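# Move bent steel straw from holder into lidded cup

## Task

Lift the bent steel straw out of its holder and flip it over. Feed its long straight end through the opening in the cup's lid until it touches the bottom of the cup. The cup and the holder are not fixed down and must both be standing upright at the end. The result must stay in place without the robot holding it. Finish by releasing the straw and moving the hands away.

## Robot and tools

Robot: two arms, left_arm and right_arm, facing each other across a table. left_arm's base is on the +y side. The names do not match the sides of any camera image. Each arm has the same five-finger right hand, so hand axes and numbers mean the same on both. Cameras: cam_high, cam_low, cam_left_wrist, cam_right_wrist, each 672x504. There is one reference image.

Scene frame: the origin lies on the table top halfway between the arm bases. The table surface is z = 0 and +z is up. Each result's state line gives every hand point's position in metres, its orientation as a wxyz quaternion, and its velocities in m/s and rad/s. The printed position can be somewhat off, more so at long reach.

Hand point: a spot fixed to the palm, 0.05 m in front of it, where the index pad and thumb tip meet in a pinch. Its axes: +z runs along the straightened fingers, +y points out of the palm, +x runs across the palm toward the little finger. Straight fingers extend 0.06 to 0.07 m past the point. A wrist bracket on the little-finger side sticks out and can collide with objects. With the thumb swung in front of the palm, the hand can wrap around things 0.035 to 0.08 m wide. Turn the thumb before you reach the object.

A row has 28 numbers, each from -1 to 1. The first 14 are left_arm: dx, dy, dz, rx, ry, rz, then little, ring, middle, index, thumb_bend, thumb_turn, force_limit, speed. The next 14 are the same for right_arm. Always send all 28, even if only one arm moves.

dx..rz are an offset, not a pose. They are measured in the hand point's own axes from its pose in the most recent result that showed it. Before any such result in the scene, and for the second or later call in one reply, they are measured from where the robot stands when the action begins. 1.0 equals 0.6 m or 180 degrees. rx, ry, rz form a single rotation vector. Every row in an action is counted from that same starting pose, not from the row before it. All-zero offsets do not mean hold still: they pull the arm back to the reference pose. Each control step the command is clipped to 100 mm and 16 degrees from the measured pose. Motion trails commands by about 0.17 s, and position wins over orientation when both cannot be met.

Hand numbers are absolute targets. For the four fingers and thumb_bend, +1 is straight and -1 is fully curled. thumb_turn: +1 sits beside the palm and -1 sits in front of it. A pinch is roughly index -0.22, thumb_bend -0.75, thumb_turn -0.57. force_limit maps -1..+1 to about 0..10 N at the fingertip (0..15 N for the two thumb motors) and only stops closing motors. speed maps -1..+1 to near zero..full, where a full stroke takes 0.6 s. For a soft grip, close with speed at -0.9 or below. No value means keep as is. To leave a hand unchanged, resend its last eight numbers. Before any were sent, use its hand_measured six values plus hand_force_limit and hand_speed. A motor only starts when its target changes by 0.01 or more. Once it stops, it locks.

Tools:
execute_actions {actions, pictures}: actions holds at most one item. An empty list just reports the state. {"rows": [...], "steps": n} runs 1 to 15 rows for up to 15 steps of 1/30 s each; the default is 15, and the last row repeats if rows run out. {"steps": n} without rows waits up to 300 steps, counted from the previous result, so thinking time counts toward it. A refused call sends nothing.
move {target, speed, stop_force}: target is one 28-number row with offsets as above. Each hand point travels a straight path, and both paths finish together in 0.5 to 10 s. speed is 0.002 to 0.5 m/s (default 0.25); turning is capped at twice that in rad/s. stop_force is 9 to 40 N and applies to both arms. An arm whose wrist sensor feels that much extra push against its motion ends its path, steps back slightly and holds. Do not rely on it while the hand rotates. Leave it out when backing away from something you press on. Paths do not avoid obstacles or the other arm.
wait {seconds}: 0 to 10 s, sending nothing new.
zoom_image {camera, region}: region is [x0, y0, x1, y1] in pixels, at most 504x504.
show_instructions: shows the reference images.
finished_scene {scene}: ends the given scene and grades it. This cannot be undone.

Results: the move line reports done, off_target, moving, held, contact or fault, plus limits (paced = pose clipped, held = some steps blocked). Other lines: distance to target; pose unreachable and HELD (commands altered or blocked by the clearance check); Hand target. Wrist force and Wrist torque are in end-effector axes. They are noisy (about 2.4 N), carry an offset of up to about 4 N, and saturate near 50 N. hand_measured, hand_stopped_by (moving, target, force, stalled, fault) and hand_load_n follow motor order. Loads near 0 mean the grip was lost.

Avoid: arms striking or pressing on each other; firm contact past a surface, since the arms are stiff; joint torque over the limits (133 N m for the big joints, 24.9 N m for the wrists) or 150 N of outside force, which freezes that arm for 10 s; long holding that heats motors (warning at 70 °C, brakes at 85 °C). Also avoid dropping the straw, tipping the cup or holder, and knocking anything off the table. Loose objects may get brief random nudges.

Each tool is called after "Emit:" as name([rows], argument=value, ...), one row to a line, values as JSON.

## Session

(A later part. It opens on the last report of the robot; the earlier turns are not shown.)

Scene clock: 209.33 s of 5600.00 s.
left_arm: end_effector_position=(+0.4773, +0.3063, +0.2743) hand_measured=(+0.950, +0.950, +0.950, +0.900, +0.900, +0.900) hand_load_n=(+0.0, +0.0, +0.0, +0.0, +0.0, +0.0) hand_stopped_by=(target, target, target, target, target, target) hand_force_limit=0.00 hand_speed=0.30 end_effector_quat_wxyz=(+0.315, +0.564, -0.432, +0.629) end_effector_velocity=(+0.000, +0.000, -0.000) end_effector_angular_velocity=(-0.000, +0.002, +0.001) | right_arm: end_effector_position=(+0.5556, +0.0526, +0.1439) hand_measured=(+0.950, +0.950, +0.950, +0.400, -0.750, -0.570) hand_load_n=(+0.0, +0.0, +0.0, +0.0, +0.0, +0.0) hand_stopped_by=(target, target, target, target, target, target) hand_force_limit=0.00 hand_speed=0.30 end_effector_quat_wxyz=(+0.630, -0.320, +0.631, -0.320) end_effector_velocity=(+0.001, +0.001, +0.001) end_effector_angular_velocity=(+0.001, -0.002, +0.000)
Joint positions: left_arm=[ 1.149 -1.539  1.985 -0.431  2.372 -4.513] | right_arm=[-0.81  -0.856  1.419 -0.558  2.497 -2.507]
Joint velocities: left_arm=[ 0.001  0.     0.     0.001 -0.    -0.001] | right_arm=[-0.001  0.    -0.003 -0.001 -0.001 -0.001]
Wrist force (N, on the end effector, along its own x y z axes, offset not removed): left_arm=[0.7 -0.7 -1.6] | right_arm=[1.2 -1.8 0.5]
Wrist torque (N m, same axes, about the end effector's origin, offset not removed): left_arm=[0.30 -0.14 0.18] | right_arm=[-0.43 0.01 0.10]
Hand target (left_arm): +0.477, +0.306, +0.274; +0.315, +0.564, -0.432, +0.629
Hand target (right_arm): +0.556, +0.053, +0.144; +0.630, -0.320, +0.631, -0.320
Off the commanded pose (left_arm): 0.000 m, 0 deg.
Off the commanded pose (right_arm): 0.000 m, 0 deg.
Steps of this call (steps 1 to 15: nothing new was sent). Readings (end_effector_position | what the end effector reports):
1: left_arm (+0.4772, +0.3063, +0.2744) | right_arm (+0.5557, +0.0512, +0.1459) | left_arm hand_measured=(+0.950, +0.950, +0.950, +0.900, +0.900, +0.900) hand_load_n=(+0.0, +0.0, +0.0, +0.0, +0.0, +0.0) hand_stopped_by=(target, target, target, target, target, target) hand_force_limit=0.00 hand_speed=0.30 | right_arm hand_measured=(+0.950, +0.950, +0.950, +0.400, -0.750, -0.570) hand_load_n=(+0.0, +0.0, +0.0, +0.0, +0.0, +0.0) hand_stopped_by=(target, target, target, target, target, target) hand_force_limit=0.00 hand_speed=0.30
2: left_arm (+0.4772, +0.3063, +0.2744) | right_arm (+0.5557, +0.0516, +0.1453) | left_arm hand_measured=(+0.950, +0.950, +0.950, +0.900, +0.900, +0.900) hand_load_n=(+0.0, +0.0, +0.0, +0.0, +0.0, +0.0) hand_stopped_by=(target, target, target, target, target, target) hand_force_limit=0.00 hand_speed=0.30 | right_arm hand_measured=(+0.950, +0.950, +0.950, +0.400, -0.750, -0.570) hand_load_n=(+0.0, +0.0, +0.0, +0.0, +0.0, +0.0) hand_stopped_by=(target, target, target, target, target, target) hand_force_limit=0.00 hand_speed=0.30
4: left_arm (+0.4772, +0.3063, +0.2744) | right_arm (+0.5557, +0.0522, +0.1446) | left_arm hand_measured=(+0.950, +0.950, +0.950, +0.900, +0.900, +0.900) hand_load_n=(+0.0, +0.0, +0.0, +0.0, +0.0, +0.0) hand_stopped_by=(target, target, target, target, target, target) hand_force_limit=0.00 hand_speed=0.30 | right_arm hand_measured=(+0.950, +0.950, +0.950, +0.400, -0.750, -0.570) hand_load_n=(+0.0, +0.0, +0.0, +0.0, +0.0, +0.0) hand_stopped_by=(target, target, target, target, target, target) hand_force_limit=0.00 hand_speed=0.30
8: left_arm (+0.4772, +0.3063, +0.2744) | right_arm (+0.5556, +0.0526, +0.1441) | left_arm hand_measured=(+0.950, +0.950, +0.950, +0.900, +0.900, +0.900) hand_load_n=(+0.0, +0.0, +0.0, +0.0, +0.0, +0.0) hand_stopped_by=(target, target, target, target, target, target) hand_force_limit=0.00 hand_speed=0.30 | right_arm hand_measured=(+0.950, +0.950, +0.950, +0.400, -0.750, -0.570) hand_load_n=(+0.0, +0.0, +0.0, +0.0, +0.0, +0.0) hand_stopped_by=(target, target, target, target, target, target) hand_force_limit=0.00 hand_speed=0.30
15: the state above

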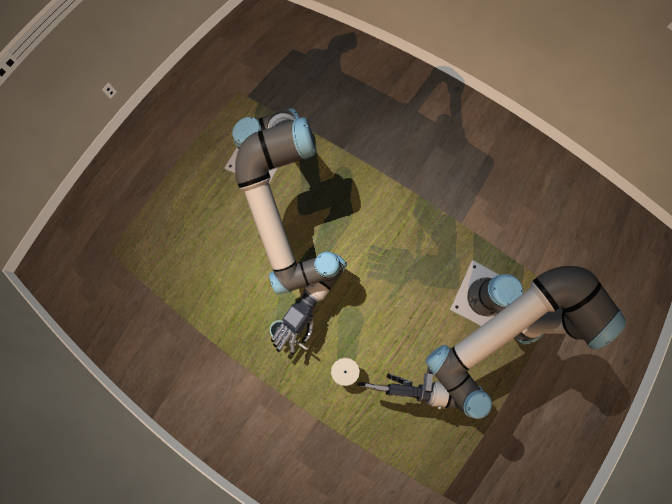

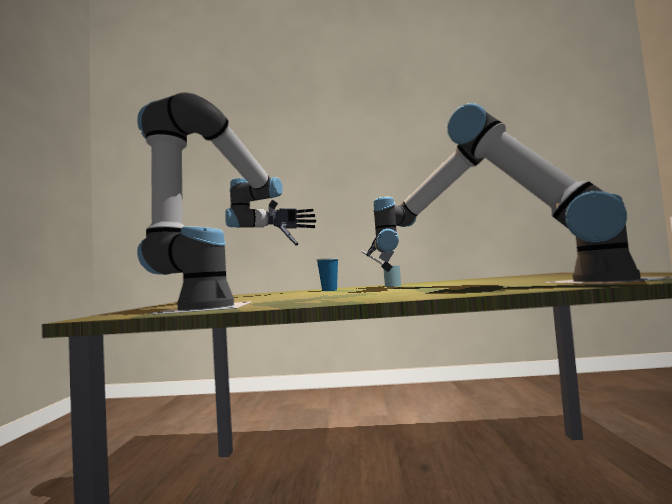

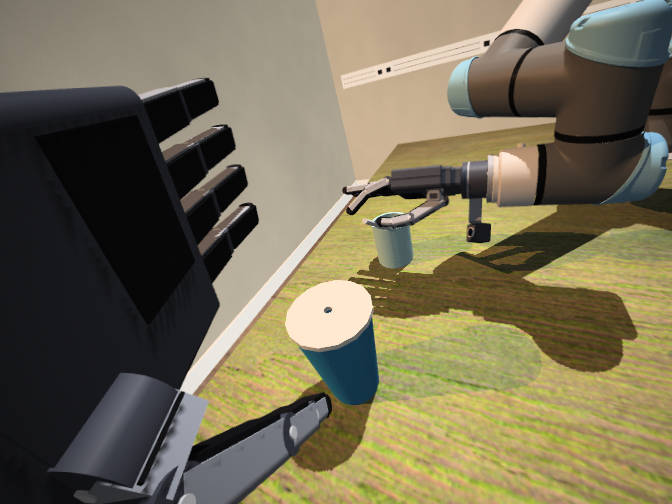

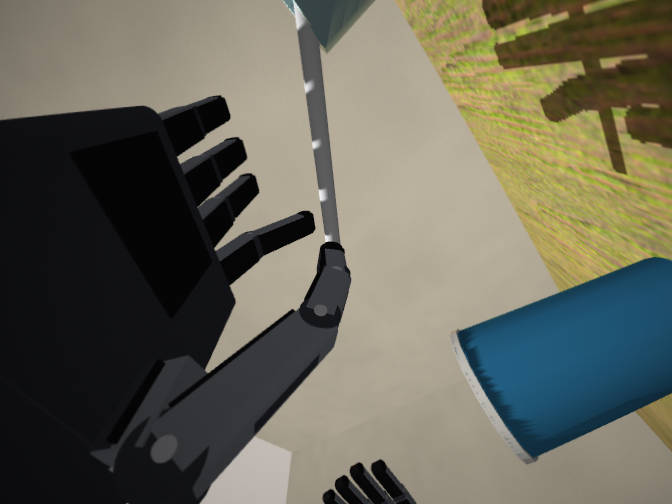

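Straw is behind the thumb tip. Close the index.

Emit:
move(target=[0,0,0,0,0,0,0.95,0.95,0.95,0.9,0.9,0.9,0.0,0.3,0,0,0.002,0,0,0,0.95,0.95,0.95,-0.4,-0.75,-0.57,0.4,-0.7], speed=0.02)

Scene clock: 213.97 s of 5600.00 s.
left_arm: end_effector_position=(+0.4773, +0.3063, +0.2743) hand_measured=(+0.950, +0.950, +0.950, +0.900, +0.900, +0.900) hand_load_n=(+0.0, +0.0, +0.0, +0.0, +0.0, +0.0) hand_stopped_by=(target, target, target, target, target, target) hand_force_limit=0.00 hand_speed=0.30 end_effector_quat_wxyz=(+0.315, +0.564, -0.432, +0.629) end_effector_velocity=(+0.000, +0.000, +0.001) end_effector_angular_velocity=(-0.000, -0.002, +0.000) | right_arm: end_effector_position=(+0.5568, +0.0526, +0.1439) hand_measured=(+0.950, +0.950, +0.950, -0.112, -0.748, -0.570) hand_load_n=(+0.0, +0.0, +0.0, +8.0, +2.5, -0.5) hand_stopped_by=(target, target, target, force, target, target) hand_force_limit=0.40 hand_speed=-0.70 end_effector_quat_wxyz=(+0.630, -0.320, +0.631, -0.320) end_effector_velocity=(+0.000, -0.001, +0.000) end_effector_angular_velocity=(-0.001, +0.000, -0.002)
Joint positions: left_arm=[ 1.149 -1.539  1.985 -0.431  2.372 -4.513] | right_arm=[-0.811 -0.855  1.417 -0.557  2.496 -2.507]
Joint velocities: left_arm=[ 0.001  0.    -0.001 -0.     0.001  0.   ] | right_arm=[-0.    -0.    -0.     0.001  0.002 -0.   ]
Wrist force (N, on the end effector, along its own x y z axes, offset not removed): left_arm=[1.8 0.4 -1.4] | right_arm=[0.1 1.5 0.7]
Wrist torque (N m, same axes, about the end effector's origin, offset not removed): left_arm=[0.32 -0.41 0.33] | right_arm=[0.23 -0.04 0.19]
Hand target (left_arm): +0.477, +0.306, +0.274; +0.315, +0.564, -0.432, +0.629
Hand target (right_arm): +0.557, +0.053, +0.144; +0.630, -0.320, +0.631, -0.320
Off the commanded pose (left_arm): 0.000 m, 0 deg.
Off the commanded pose (right_arm): 0.000 m, 0 deg.
After step 90, 0.33 s passed at rest.
move: done

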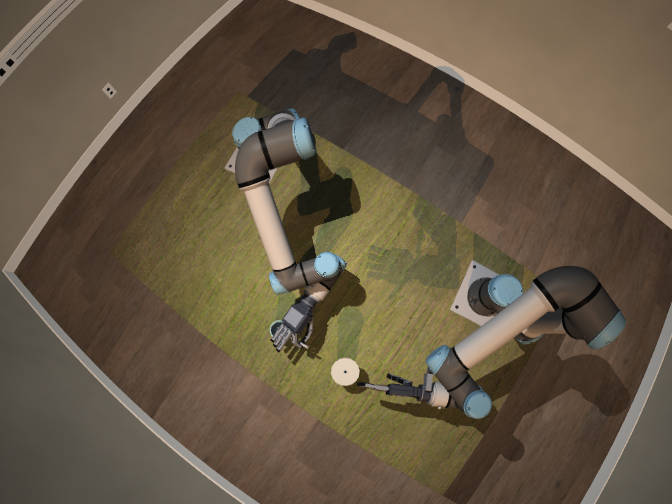

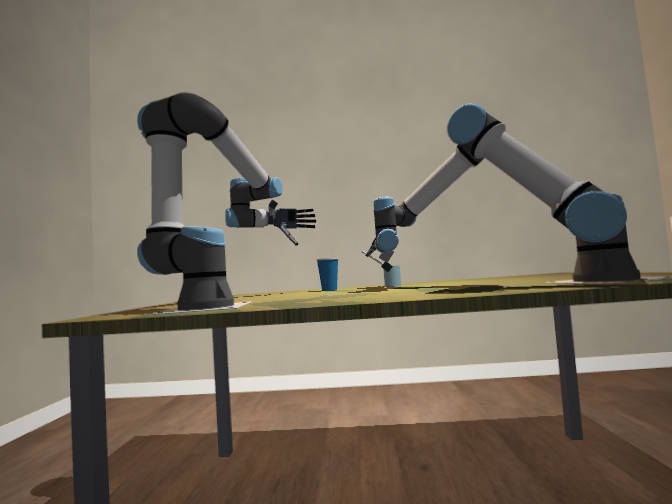

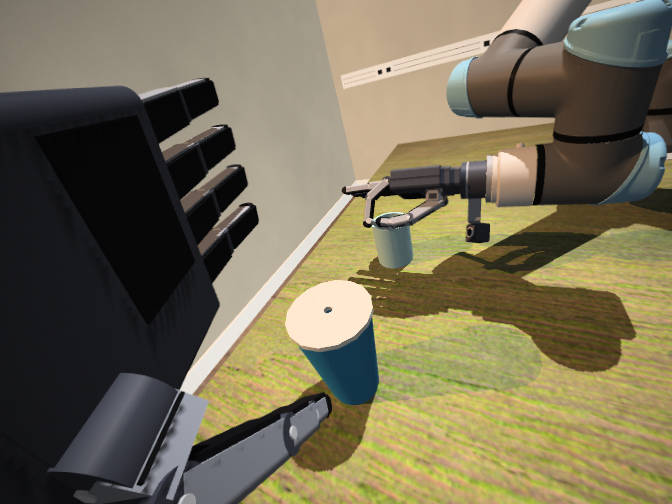

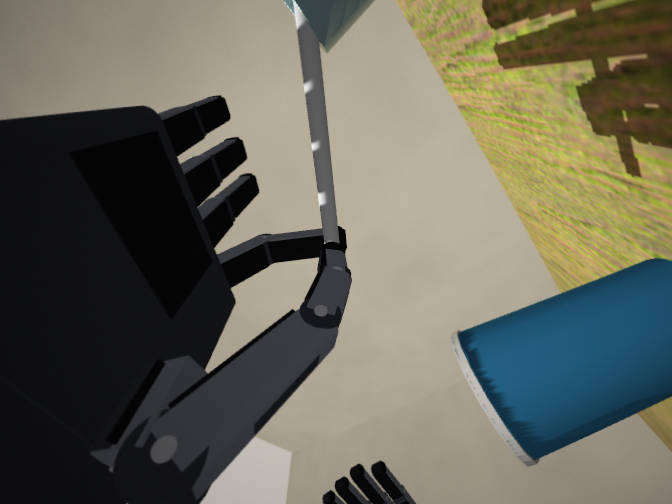

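Emit:
move(target=[0.1083,0.0153,0.2343,0.0117,0,0,0.95,0.95,0.95,0.4,-0.75,-0.57,0.0,0.3,-0.0982,-0.1347,0,0,0,0,0.95,0.95,0.95,-0.4,-0.75,-0.57,0.4,-0.7], speed=0.08)

Scene clock: 235.33 s of 5600.00 s.
left_arm: end_effector_position=(+0.5197, +0.1702, +0.3350) hand_measured=(+0.950, +0.950, +0.950, +0.400, -0.750, -0.570) hand_load_n=(+0.0, +0.0, +0.0, +0.0, +0.0, +0.0) hand_stopped_by=(target, target, target, target, target, target) hand_force_limit=0.00 hand_speed=0.30 end_effector_quat_wxyz=(+0.304, +0.570, -0.420, +0.637) end_effector_velocity=(+0.000, -0.002, +0.000) end_effector_angular_velocity=(+0.001, +0.001, +0.000) | right_arm: end_effector_position=(+0.5572, +0.0527, +0.2439) hand_measured=(+0.950, +0.950, +0.950, -0.112, -0.748, -0.570) hand_load_n=(+0.0, +0.0, +0.0, +6.5, +2.0, +1.5) hand_stopped_by=(target, target, target, force, target, target) hand_force_limit=0.40 hand_speed=-0.70 end_effector_quat_wxyz=(+0.630, -0.320, +0.631, -0.320) end_effector_velocity=(+0.000, +0.000, +0.001) end_effector_angular_velocity=(+0.004, -0.000, -0.000)
Joint positions: left_arm=[ 0.869 -1.468  1.748 -0.276  2.057 -4.521] | right_arm=[-0.812 -0.961  1.317 -0.352  2.495 -2.507]
Joint velocities: left_arm=[-0.003  0.002 -0.004  0.003 -0.003 -0.   ] | right_arm=[-0.    -0.001 -0.001  0.002  0.     0.004]
Wrist force (N, on the end effector, along its own x y z axes, offset not removed): left_arm=[-1.5 0.9 -1.8] | right_arm=[-1.2 -1.0 -0.6]
Wrist torque (N m, same axes, about the end effector's origin, offset not removed): left_arm=[0.52 0.25 0.10] | right_arm=[-0.21 0.31 0.08]
Hand target (left_arm): +0.520, +0.170, +0.335; +0.304, +0.570, -0.420, +0.637
Hand target (right_arm): +0.557, +0.053, +0.244; +0.630, -0.320, +0.631, -0.320
Off the commanded pose (left_arm): 0.000 m, 0 deg.
Off the commanded pose (right_arm): 0.000 m, 0 deg.
After step 90, 16.00 s passed at rest.
move: done

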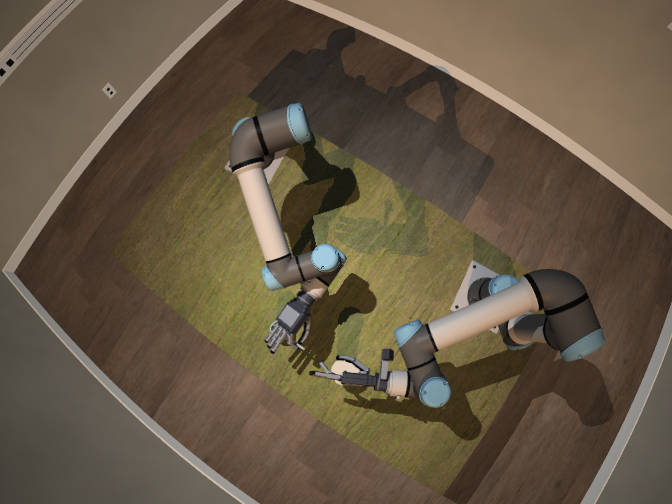

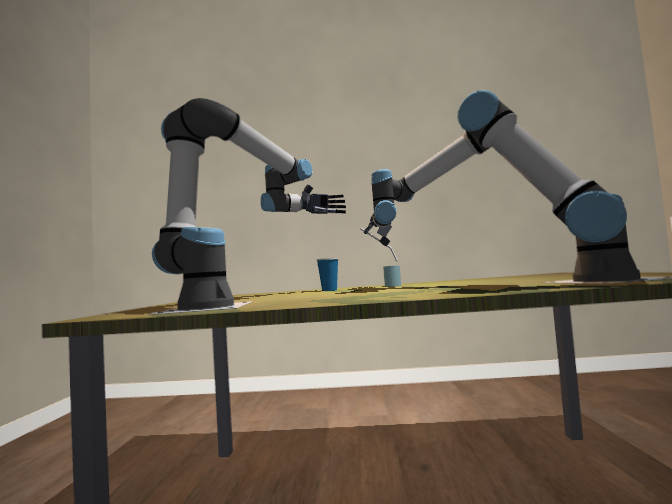

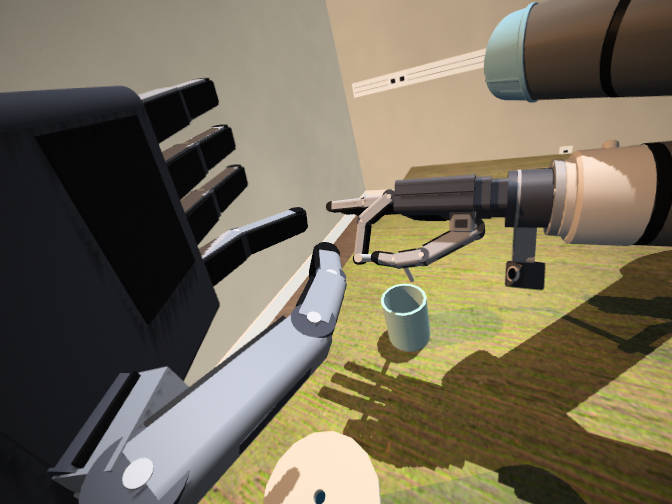

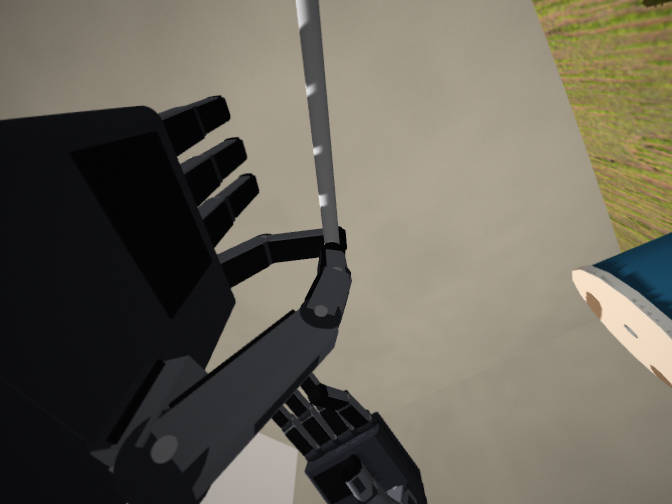

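Emit:
move(target=[0,0,0,0,0.001,-0.0604,0.95,0.95,0.95,0.4,-0.75,-0.57,0.0,0.3,0.0222,0.0228,-0.1953,0.2122,-0.4173,-0.5959,0.95,0.95,0.95,-0.4,-0.75,-0.57,0.4,-0.7], speed=0.3)

Scene clock: 253.17 s of 5600.00 s.
left_arm: end_effector_position=(+0.5198, +0.1702, +0.3350) hand_measured=(+0.950, +0.950, +0.950, +0.400, -0.750, -0.570) hand_load_n=(+0.0, +0.0, +0.0, +0.0, +0.0, +0.0) hand_stopped_by=(target, target, target, target, target, target) hand_force_limit=0.00 hand_speed=0.30 end_effector_quat_wxyz=(+0.364, +0.606, -0.364, +0.606) end_effector_velocity=(+0.000, +0.000, -0.000) end_effector_angular_velocity=(-0.000, +0.001, +0.000) | right_arm: end_effector_position=(+0.4401, +0.0499, +0.2255) hand_measured=(+0.950, +0.950, +0.950, -0.112, -0.748, -0.570) hand_load_n=(+0.0, +0.0, +0.0, +6.5, +2.0, +1.5) hand_stopped_by=(target, target, target, force, target, target) hand_force_limit=0.40 hand_speed=-0.70 end_effector_quat_wxyz=(-0.407, +0.580, +0.404, +0.579) end_effector_velocity=(-0.001, +0.001, +0.001) end_effector_angular_velocity=(-0.010, -0.006, +0.004)
Joint positions: left_arm=[ 0.884 -1.449  1.757 -0.308  2.072 -4.713] | right_arm=[-0.996 -1.254  1.82  -0.567  1.089 -4.709]
Joint velocities: left_arm=[ 0.     0.     0.    -0.     0.    -0.001] | right_arm=[ 0.    -0.    -0.006  0.014 -0.004 -0.013]
Wrist force (N, on the end effector, along its own x y z axes, offset not removed): left_arm=[1.7 0.6 -1.8] | right_arm=[-1.1 0.9 -2.6]
Wrist torque (N m, same axes, about the end effector's origin, offset not removed): left_arm=[0.48 -0.30 0.36] | right_arm=[0.25 0.27 0.12]
Hand target (left_arm): +0.520, +0.170, +0.335; +0.364, +0.606, -0.364, +0.606
Hand target (right_arm): +0.440, +0.050, +0.225; -0.406, +0.580, +0.405, +0.579
Off the commanded pose (left_arm): 0.000 m, 0 deg.
Off the commanded pose (right_arm): 0.000 m, 0 deg.
After step 90, 10.37 s passed at rest.
move: done

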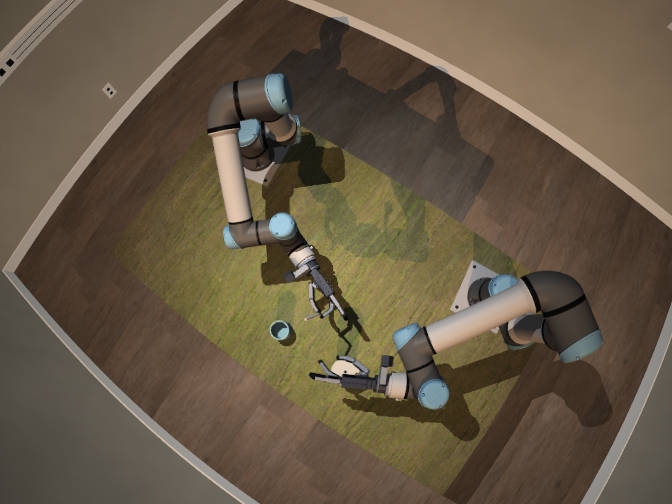

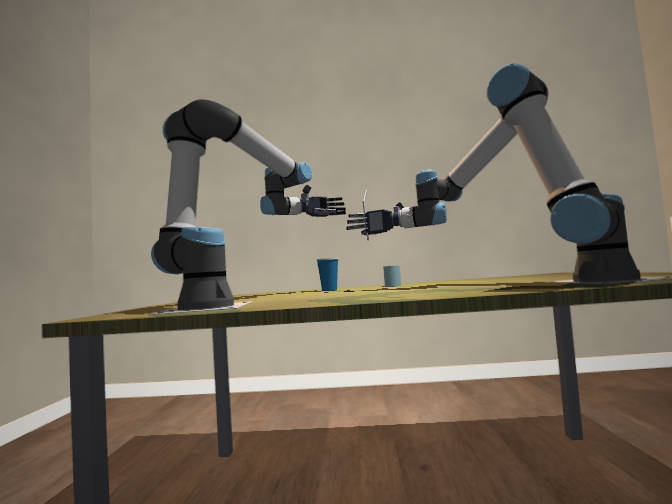

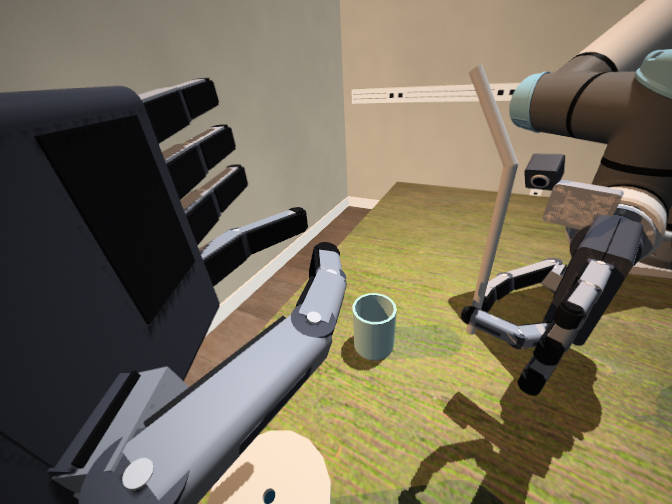

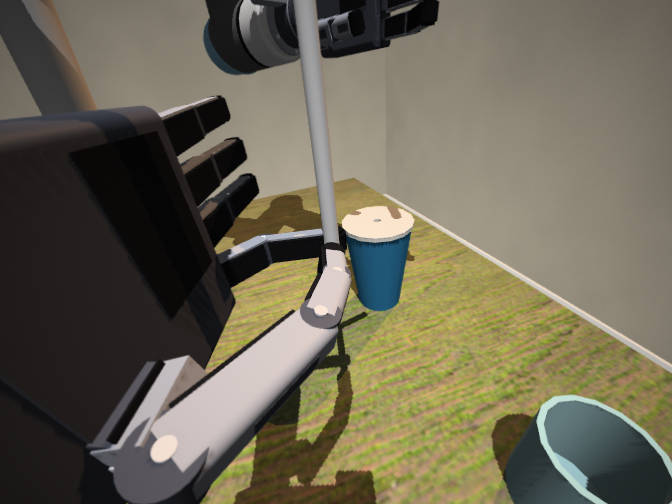

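Emit:
move(target=[-0.008,0.117,0.103,0,0,0,0.95,0.95,0.95,0.4,-0.75,-0.57,0.0,0.3,0,0,0,0,0,0,0.95,0.95,0.95,-0.4,-0.75,-0.57,0.4,-0.7], speed=0.12)

Scene clock: 265.83 s of 5600.00 s.
left_arm: end_effector_position=(+0.4868, +0.0829, +0.3301) hand_measured=(+0.950, +0.950, +0.950, +0.400, -0.750, -0.570) hand_load_n=(+0.0, +0.0, +0.0, +0.0, +0.0, +0.0) hand_stopped_by=(target, target, target, target, target, target) hand_force_limit=0.00 hand_speed=0.30 end_effector_quat_wxyz=(+0.364, +0.606, -0.364, +0.606) end_effector_velocity=(-0.000, -0.001, +0.000) end_effector_angular_velocity=(+0.000, -0.000, +0.001) | right_arm: end_effector_position=(+0.4401, +0.0499, +0.2255) hand_measured=(+0.950, +0.950, +0.950, -0.112, -0.748, -0.570) hand_load_n=(+0.0, +0.0, +0.0, +6.5, +2.0, +1.5) hand_stopped_by=(target, target, target, force, target, target) hand_force_limit=0.40 hand_speed=-0.70 end_effector_quat_wxyz=(-0.407, +0.580, +0.405, +0.579) end_effector_velocity=(-0.000, -0.000, -0.000) end_effector_angular_velocity=(-0.001, -0.001, +0.001)
Joint positions: left_arm=[ 0.676 -1.441  1.761 -0.319  1.864 -4.712] | right_arm=[-0.996 -1.254  1.82  -0.567  1.089 -4.709]
Joint velocities: left_arm=[-0.003  0.001 -0.001  0.    -0.003  0.   ] | right_arm=[-0.    -0.     0.001  0.    -0.001 -0.002]
Wrist force (N, on the end effector, along its own x y z axes, offset not removed): left_arm=[1.4 4.5 -0.4] | right_arm=[0.5 -2.2 0.0]
Wrist torque (N m, same axes, about the end effector's origin, offset not removed): left_arm=[0.85 -0.22 0.38] | right_arm=[-0.36 -0.02 0.10]
Hand target (left_arm): +0.487, +0.083, +0.330; +0.364, +0.606, -0.364, +0.606
Hand target (right_arm): +0.440, +0.050, +0.225; -0.407, +0.580, +0.404, +0.579
Off the commanded pose (left_arm): 0.000 m, 0 deg.
Off the commanded pose (right_arm): 0.000 m, 0 deg.
After step 90, 8.43 s passed at rest.
move: done

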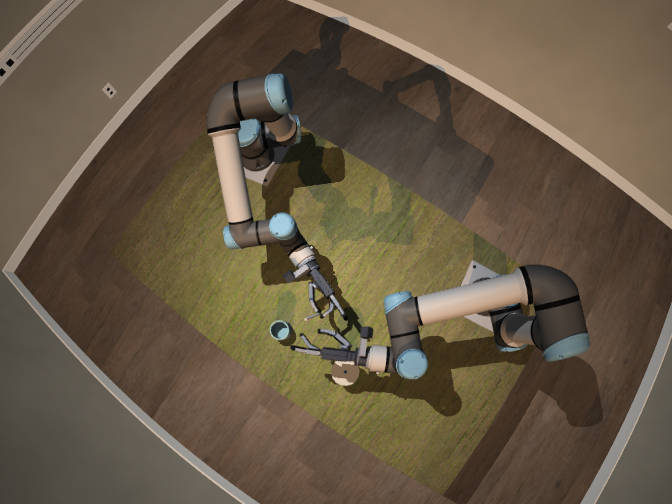

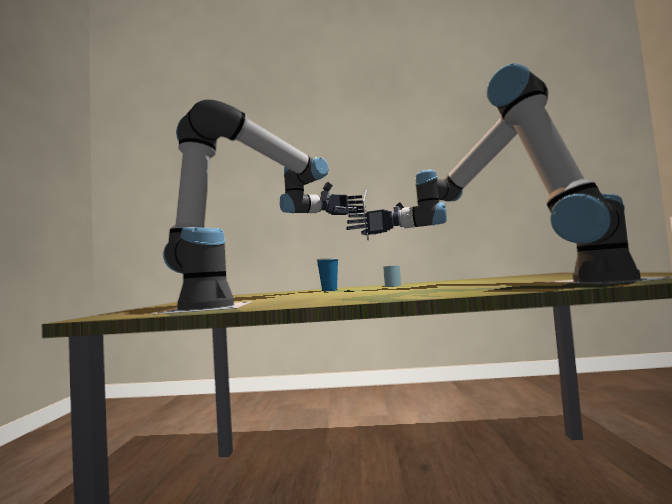

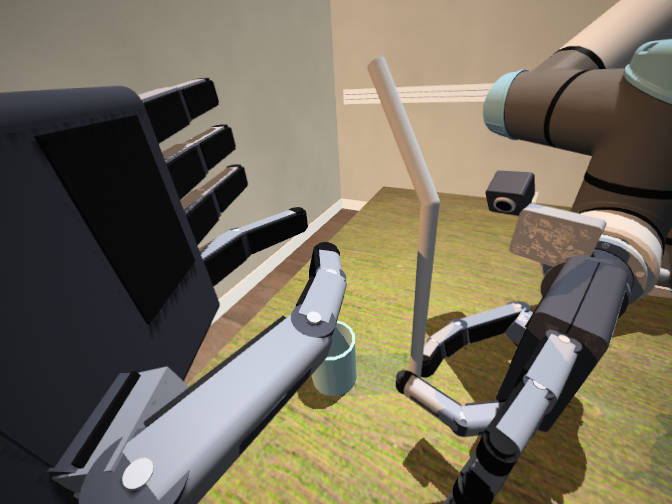

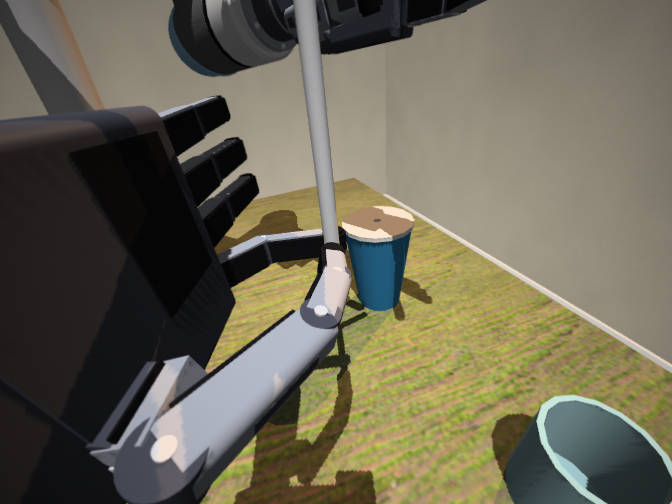

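Emit:
move(target=[0,0.0417,0,0,0,0,0.95,0.95,0.95,0.4,-0.75,-0.57,0.0,0.3,0,0,0,0,0,0,0.95,0.95,0.95,-0.4,-0.75,-0.57,0.4,-0.7], speed=0.06)

Emit:
zoom_image(camera="cam_left_wrist", region=[270, 150, 430, 310])

Emit:
zoom_image(camera="cam_high", region=[280, 270, 380, 370])

Scene clock: 278.40 s of 5600.00 s.
left_arm: end_effector_position=(+0.4648, +0.0713, +0.3301) hand_measured=(+0.950, +0.950, +0.950, +0.400, -0.750, -0.570) hand_load_n=(+0.0, +0.0, +0.0, +0.0, +0.0, +0.0) hand_stopped_by=(target, target, target, target, target, target) hand_force_limit=0.00 hand_speed=0.30 end_effector_quat_wxyz=(+0.364, +0.606, -0.364, +0.606) end_effector_velocity=(-0.003, -0.002, -0.001) end_effector_angular_velocity=(+0.001, -0.000, -0.002) | right_arm: end_effector_position=(+0.4401, +0.0499, +0.2255) hand_measured=(+0.950, +0.950, +0.950, -0.112, -0.748, -0.570) hand_load_n=(+0.0, +0.0, +0.0, +6.5, +2.0, +1.5) hand_stopped_by=(target, target, target, force, target, target) hand_force_limit=0.40 hand_speed=-0.70 end_effector_quat_wxyz=(-0.407, +0.580, +0.404, +0.579) end_effector_velocity=(-0.000, +0.000, -0.000) end_effector_angular_velocity=(+0.000, +0.001, -0.000)
Joint positions: left_arm=[ 0.619 -1.473  1.797 -0.324  1.807 -4.712] | right_arm=[-0.996 -1.254  1.82  -0.567  1.089 -4.709]
Joint velocities: left_arm=[-0.006 -0.002  0.004 -0.001 -0.004  0.001] | right_arm=[ 0.001  0.     0.001 -0.001  0.001  0.001]
Wrist force (N, on the end effector, along its own x y z axes, offset not removed): left_arm=[0.9 1.7 -1.0] | right_arm=[-1.1 -0.6 0.9]
Wrist torque (N m, same axes, about the end effector's origin, offset not removed): left_arm=[0.49 -0.22 0.20] | right_arm=[-0.19 0.26 -0.04]
Hand target (left_arm): +0.465, +0.071, +0.330; +0.364, +0.606, -0.364, +0.606
Hand target (right_arm): +0.440, +0.050, +0.225; -0.407, +0.580, +0.405, +0.579
Off the commanded pose (left_arm): 0.000 m, 0 deg.
Off the commanded pose (right_arm): 0.000 m, 0 deg.
After step 90, 8.73 s passed at rest.
move: done

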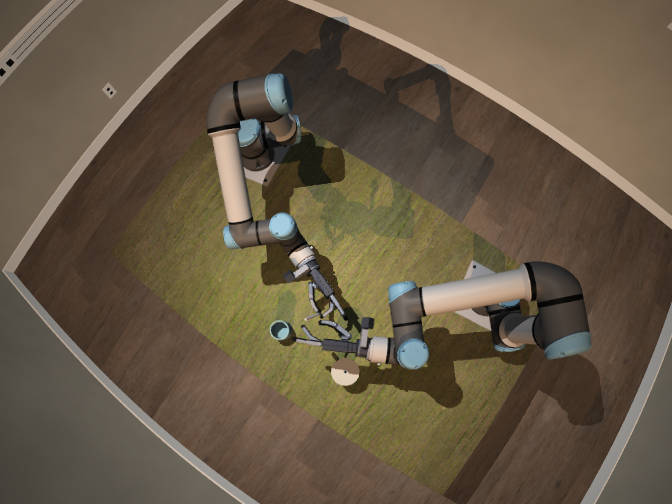

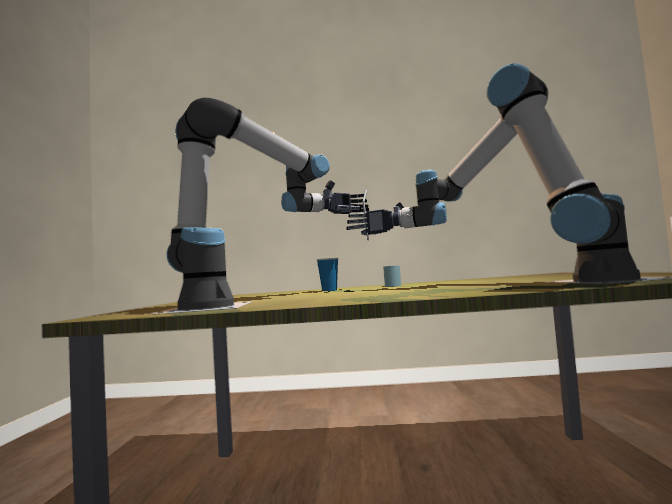

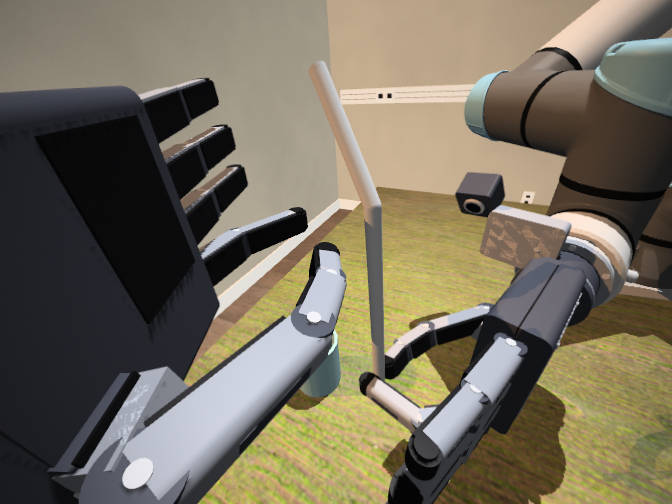

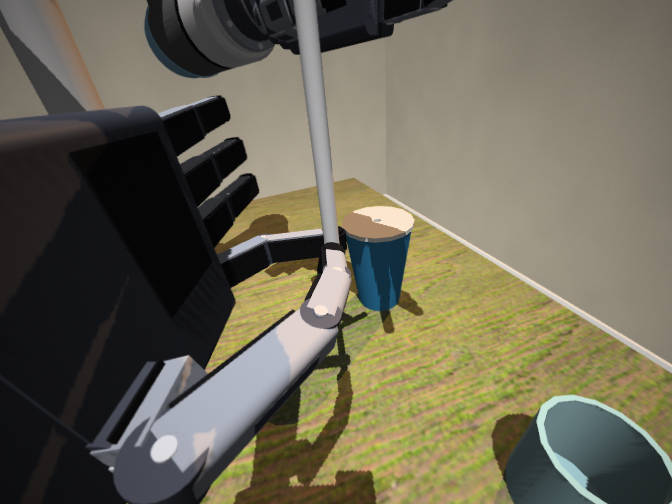

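Region (270, 150, 430, 310) of cam_left_wrist's 672x504 image, scaled by 3.150, with more detail than that image has.

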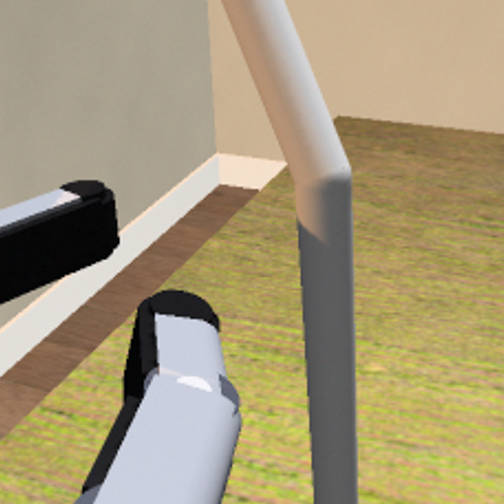

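Region (280, 270, 380, 370) of cam_high's 672x504 image, scaled by 5.040, with more detail than that image has.

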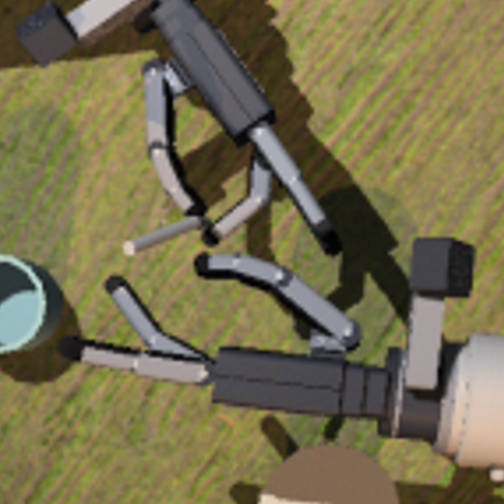

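Emit:
move(target=[0.008,0.012,-0.0133,0,0,0,0.95,0.95,0.95,0.4,-0.75,-0.57,0.0,0.3,0,0,0,0,0,0,0.95,0.95,0.95,-0.4,-0.75,-0.57,0.4,-0.7], speed=0.04)

Emit:
move(target=[0,0.0247,0,0,0,0,0.95,0.95,0.95,0.4,-0.75,-0.57,0.0,0.3,0,0,0,0,0,0,0.95,0.95,0.95,-0.4,-0.75,-0.57,0.4,-0.7], speed=0.03)

Emit:
zoom_image(camera="cam_high", region=[280, 270, 380, 370])

Emit:
zoom_image(camera="cam_left_wrist", region=[250, 150, 410, 310])

Scene clock: 298.73 s of 5600.00 s.
left_arm: end_effector_position=(+0.4549, +0.0749, +0.3348) hand_measured=(+0.950, +0.950, +0.950, +0.400, -0.750, -0.570) hand_load_n=(+0.0, +0.0, +0.0, +0.0, +0.0, +0.0) hand_stopped_by=(target, target, target, target, target, target) hand_force_limit=0.00 hand_speed=0.30 end_effector_quat_wxyz=(+0.364, +0.606, -0.364, +0.606) end_effector_velocity=(-0.001, +0.001, +0.001) end_effector_angular_velocity=(+0.000, +0.000, +0.002) | right_arm: end_effector_position=(+0.4401, +0.0499, +0.2255) hand_measured=(+0.950, +0.950, +0.950, -0.112, -0.748, -0.570) hand_load_n=(+0.0, +0.0, +0.0, +6.5, +2.0, +1.5) hand_stopped_by=(target, target, target, force, target, target) hand_force_limit=0.40 hand_speed=-0.70 end_effector_quat_wxyz=(-0.407, +0.580, +0.404, +0.579) end_effector_velocity=(-0.000, +0.000, -0.000) end_effector_angular_velocity=(+0.001, +0.000, -0.000)
Joint positions: left_arm=[ 0.606 -1.502  1.816 -0.314  1.795 -4.712] | right_arm=[-0.996 -1.254  1.82  -0.567  1.089 -4.709]
Joint velocities: left_arm=[-0.    -0.004  0.003  0.001 -0.002 -0.   ] | right_arm=[ 0.    -0.     0.001 -0.001  0.     0.001]
Wrist force (N, on the end effector, along its own x y z axes, offset not removed): left_arm=[2.3 -1.3 -1.0] | right_arm=[0.8 -3.8 0.7]
Wrist torque (N m, same axes, about the end effector's origin, offset not removed): left_arm=[0.04 -0.38 0.10] | right_arm=[-0.67 -0.09 0.20]
Hand target (left_arm): +0.455, +0.075, +0.335; +0.364, +0.606, -0.364, +0.606
Hand target (right_arm): +0.440, +0.050, +0.225; -0.407, +0.580, +0.404, +0.579
Off the commanded pose (left_arm): 0.000 m, 0 deg.
Off the commanded pose (right_arm): 0.000 m, 0 deg.
After step 90, 16.57 s passed at rest.
move: done

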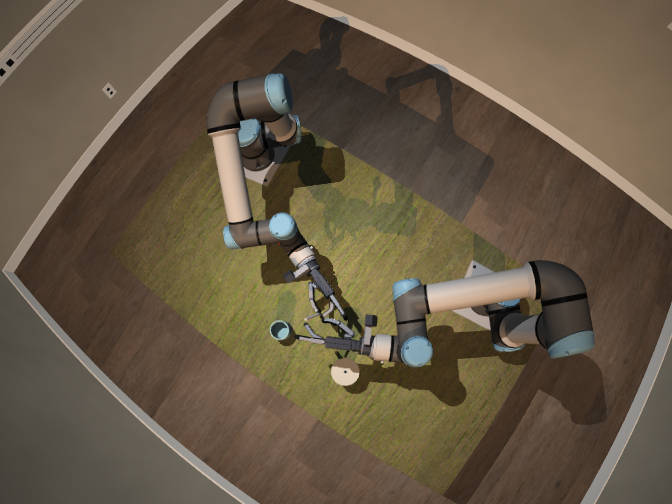

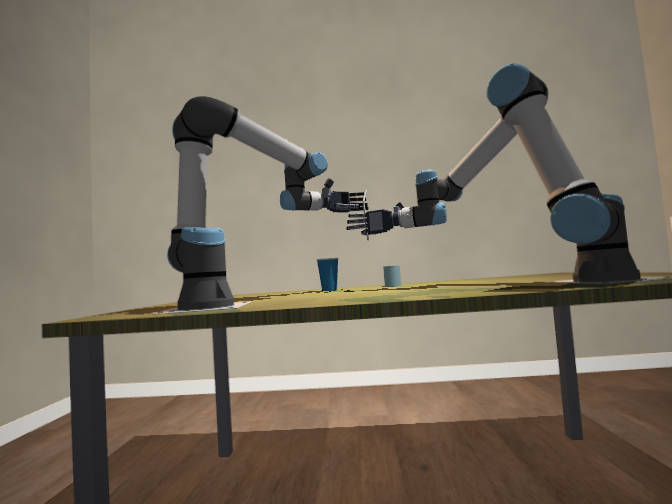

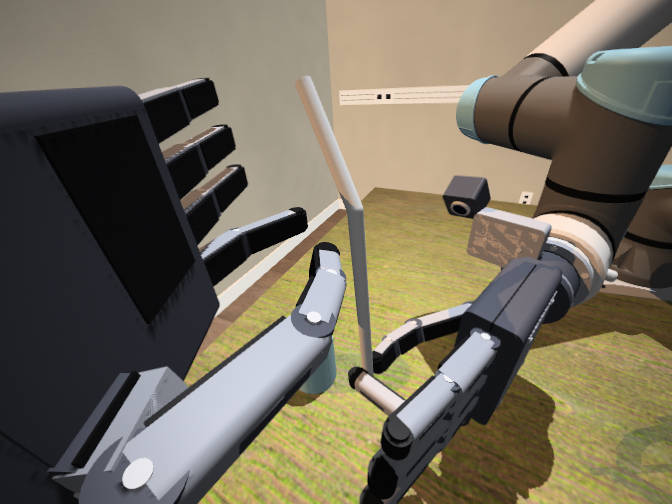

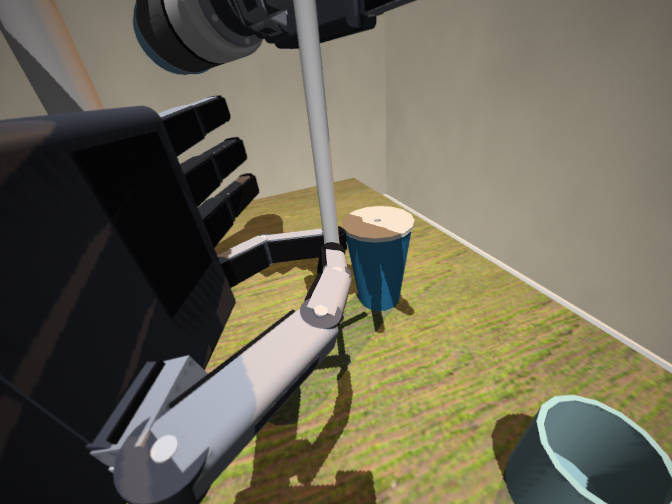

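Scene clock: 299.57 s of 5600.00 s.
left_arm: end_effector_position=(+0.4419, +0.0681, +0.3348) hand_measured=(+0.950, +0.950, +0.950, +0.400, -0.750, -0.570) hand_load_n=(+0.0, +0.0, +0.0, +0.0, +0.0, +0.0) hand_stopped_by=(target, target, target, target, target, target) hand_force_limit=0.00 hand_speed=0.30 end_effector_quat_wxyz=(+0.364, +0.606, -0.364, +0.606) end_effector_velocity=(-0.002, -0.002, +0.000) end_effector_angular_velocity=(-0.001, -0.000, -0.002) | right_arm: end_effector_position=(+0.4401, +0.0499, +0.2255) hand_measured=(+0.950, +0.950, +0.950, -0.112, -0.748, -0.570) hand_load_n=(+0.0, +0.0, +0.0, +6.5, +2.0, +1.5) hand_stopped_by=(target, target, target, force, target, target) hand_force_limit=0.40 hand_speed=-0.70 end_effector_quat_wxyz=(-0.407, +0.580, +0.404, +0.579) end_effector_velocity=(+0.000, +0.000, +0.001) end_effector_angular_velocity=(+0.002, -0.000, -0.000)
Joint positions: left_arm=[ 0.57  -1.52   1.836 -0.315  1.758 -4.712] | right_arm=[-0.996 -1.254  1.82  -0.567  1.089 -4.709]
Joint velocities: left_arm=[-0.005 -0.001  0.001 -0.    -0.003 -0.   ] | right_arm=[ 0.    -0.    -0.001 -0.001  0.     0.001]
Wrist force (N, on the end effector, along its own x y z axes, offset not removed): left_arm=[-0.6 1.0 0.0] | right_arm=[-1.1 1.3 0.4]
Wrist torque (N m, same axes, about the end effector's origin, offset not removed): left_arm=[0.41 0.00 0.17] | right_arm=[0.02 0.25 0.05]
Hand target (left_arm): +0.442, +0.068, +0.335; +0.364, +0.606, -0.364, +0.606
Hand target (right_arm): +0.440, +0.050, +0.225; -0.407, +0.580, +0.404, +0.579
Off the commanded pose (left_arm): 0.000 m, 0 deg.
Off the commanded pose (right_arm): 0.000 m, 0 deg.
move: done

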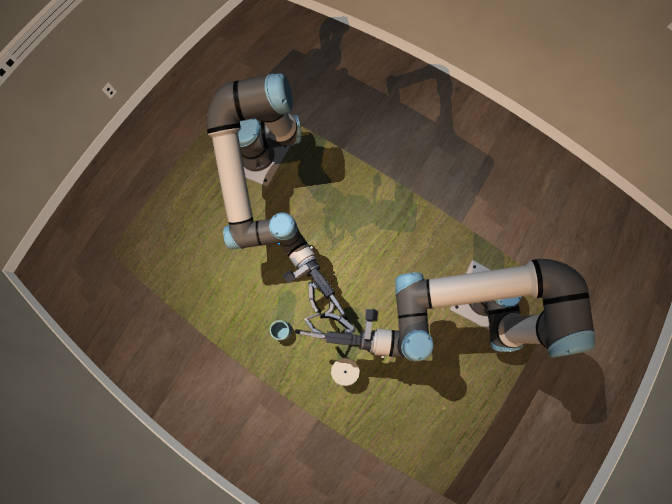

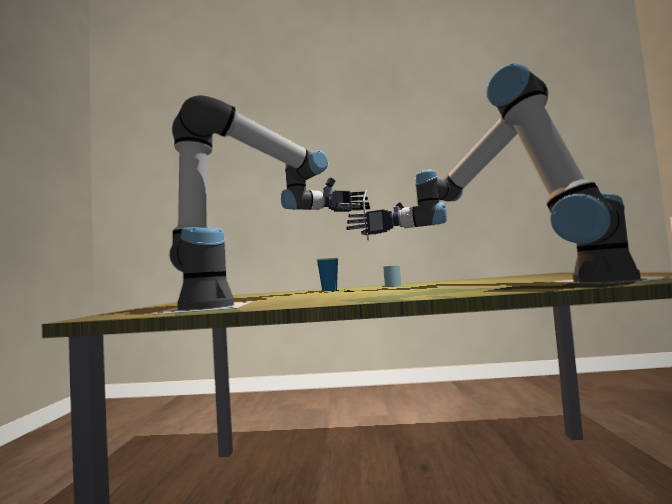

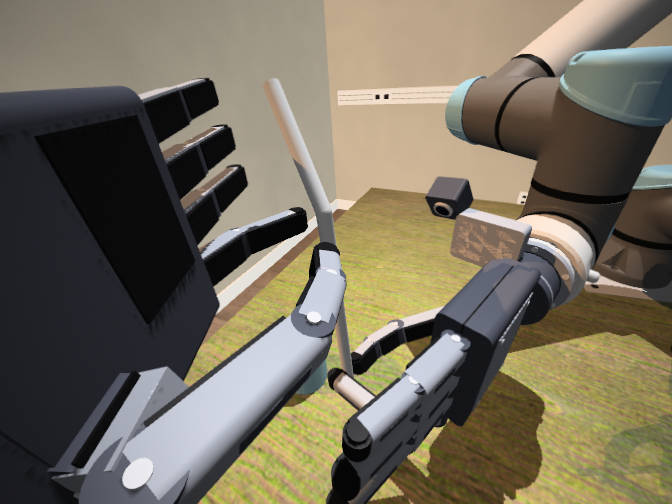

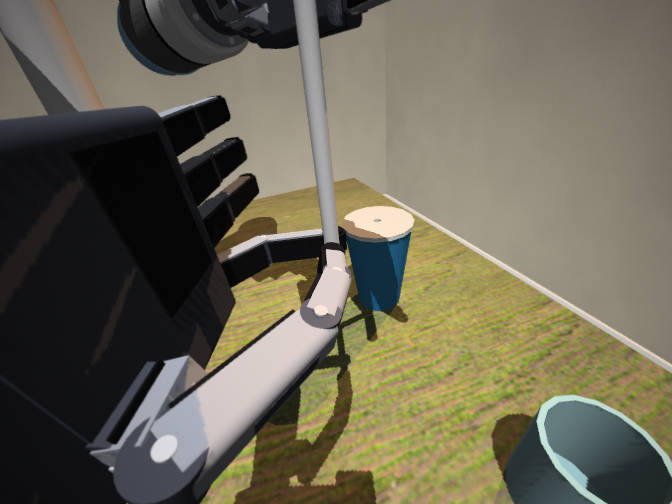

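Region (280, 270, 380, 370) of cam_high's 672x504 image, scaled by 5.040, with more detail than that image has.

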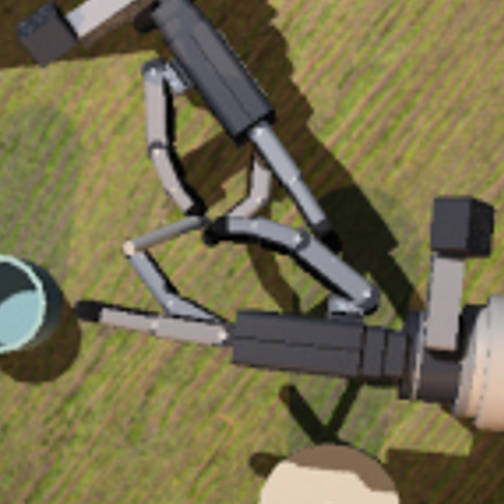

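Region (250, 150, 410, 310) of cam_left_wrist's 672x504 image, scaled by 3.150, with more detail than that image has.

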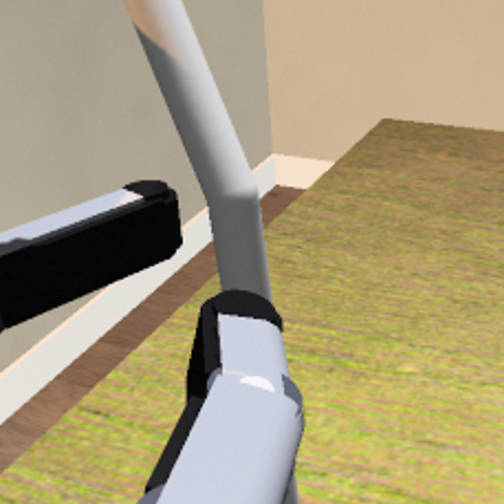

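Emit:
zoom_image(camera="cam_high", region=[300, 295, 345, 335])

Region (300, 295, 345, 335) of cam_high's 672x504 image, scaled by 11.200, with more detail than that image has.

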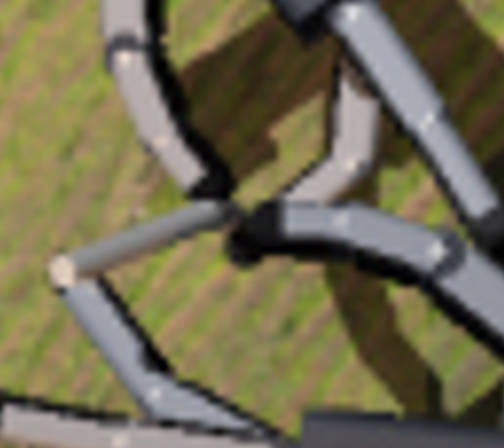

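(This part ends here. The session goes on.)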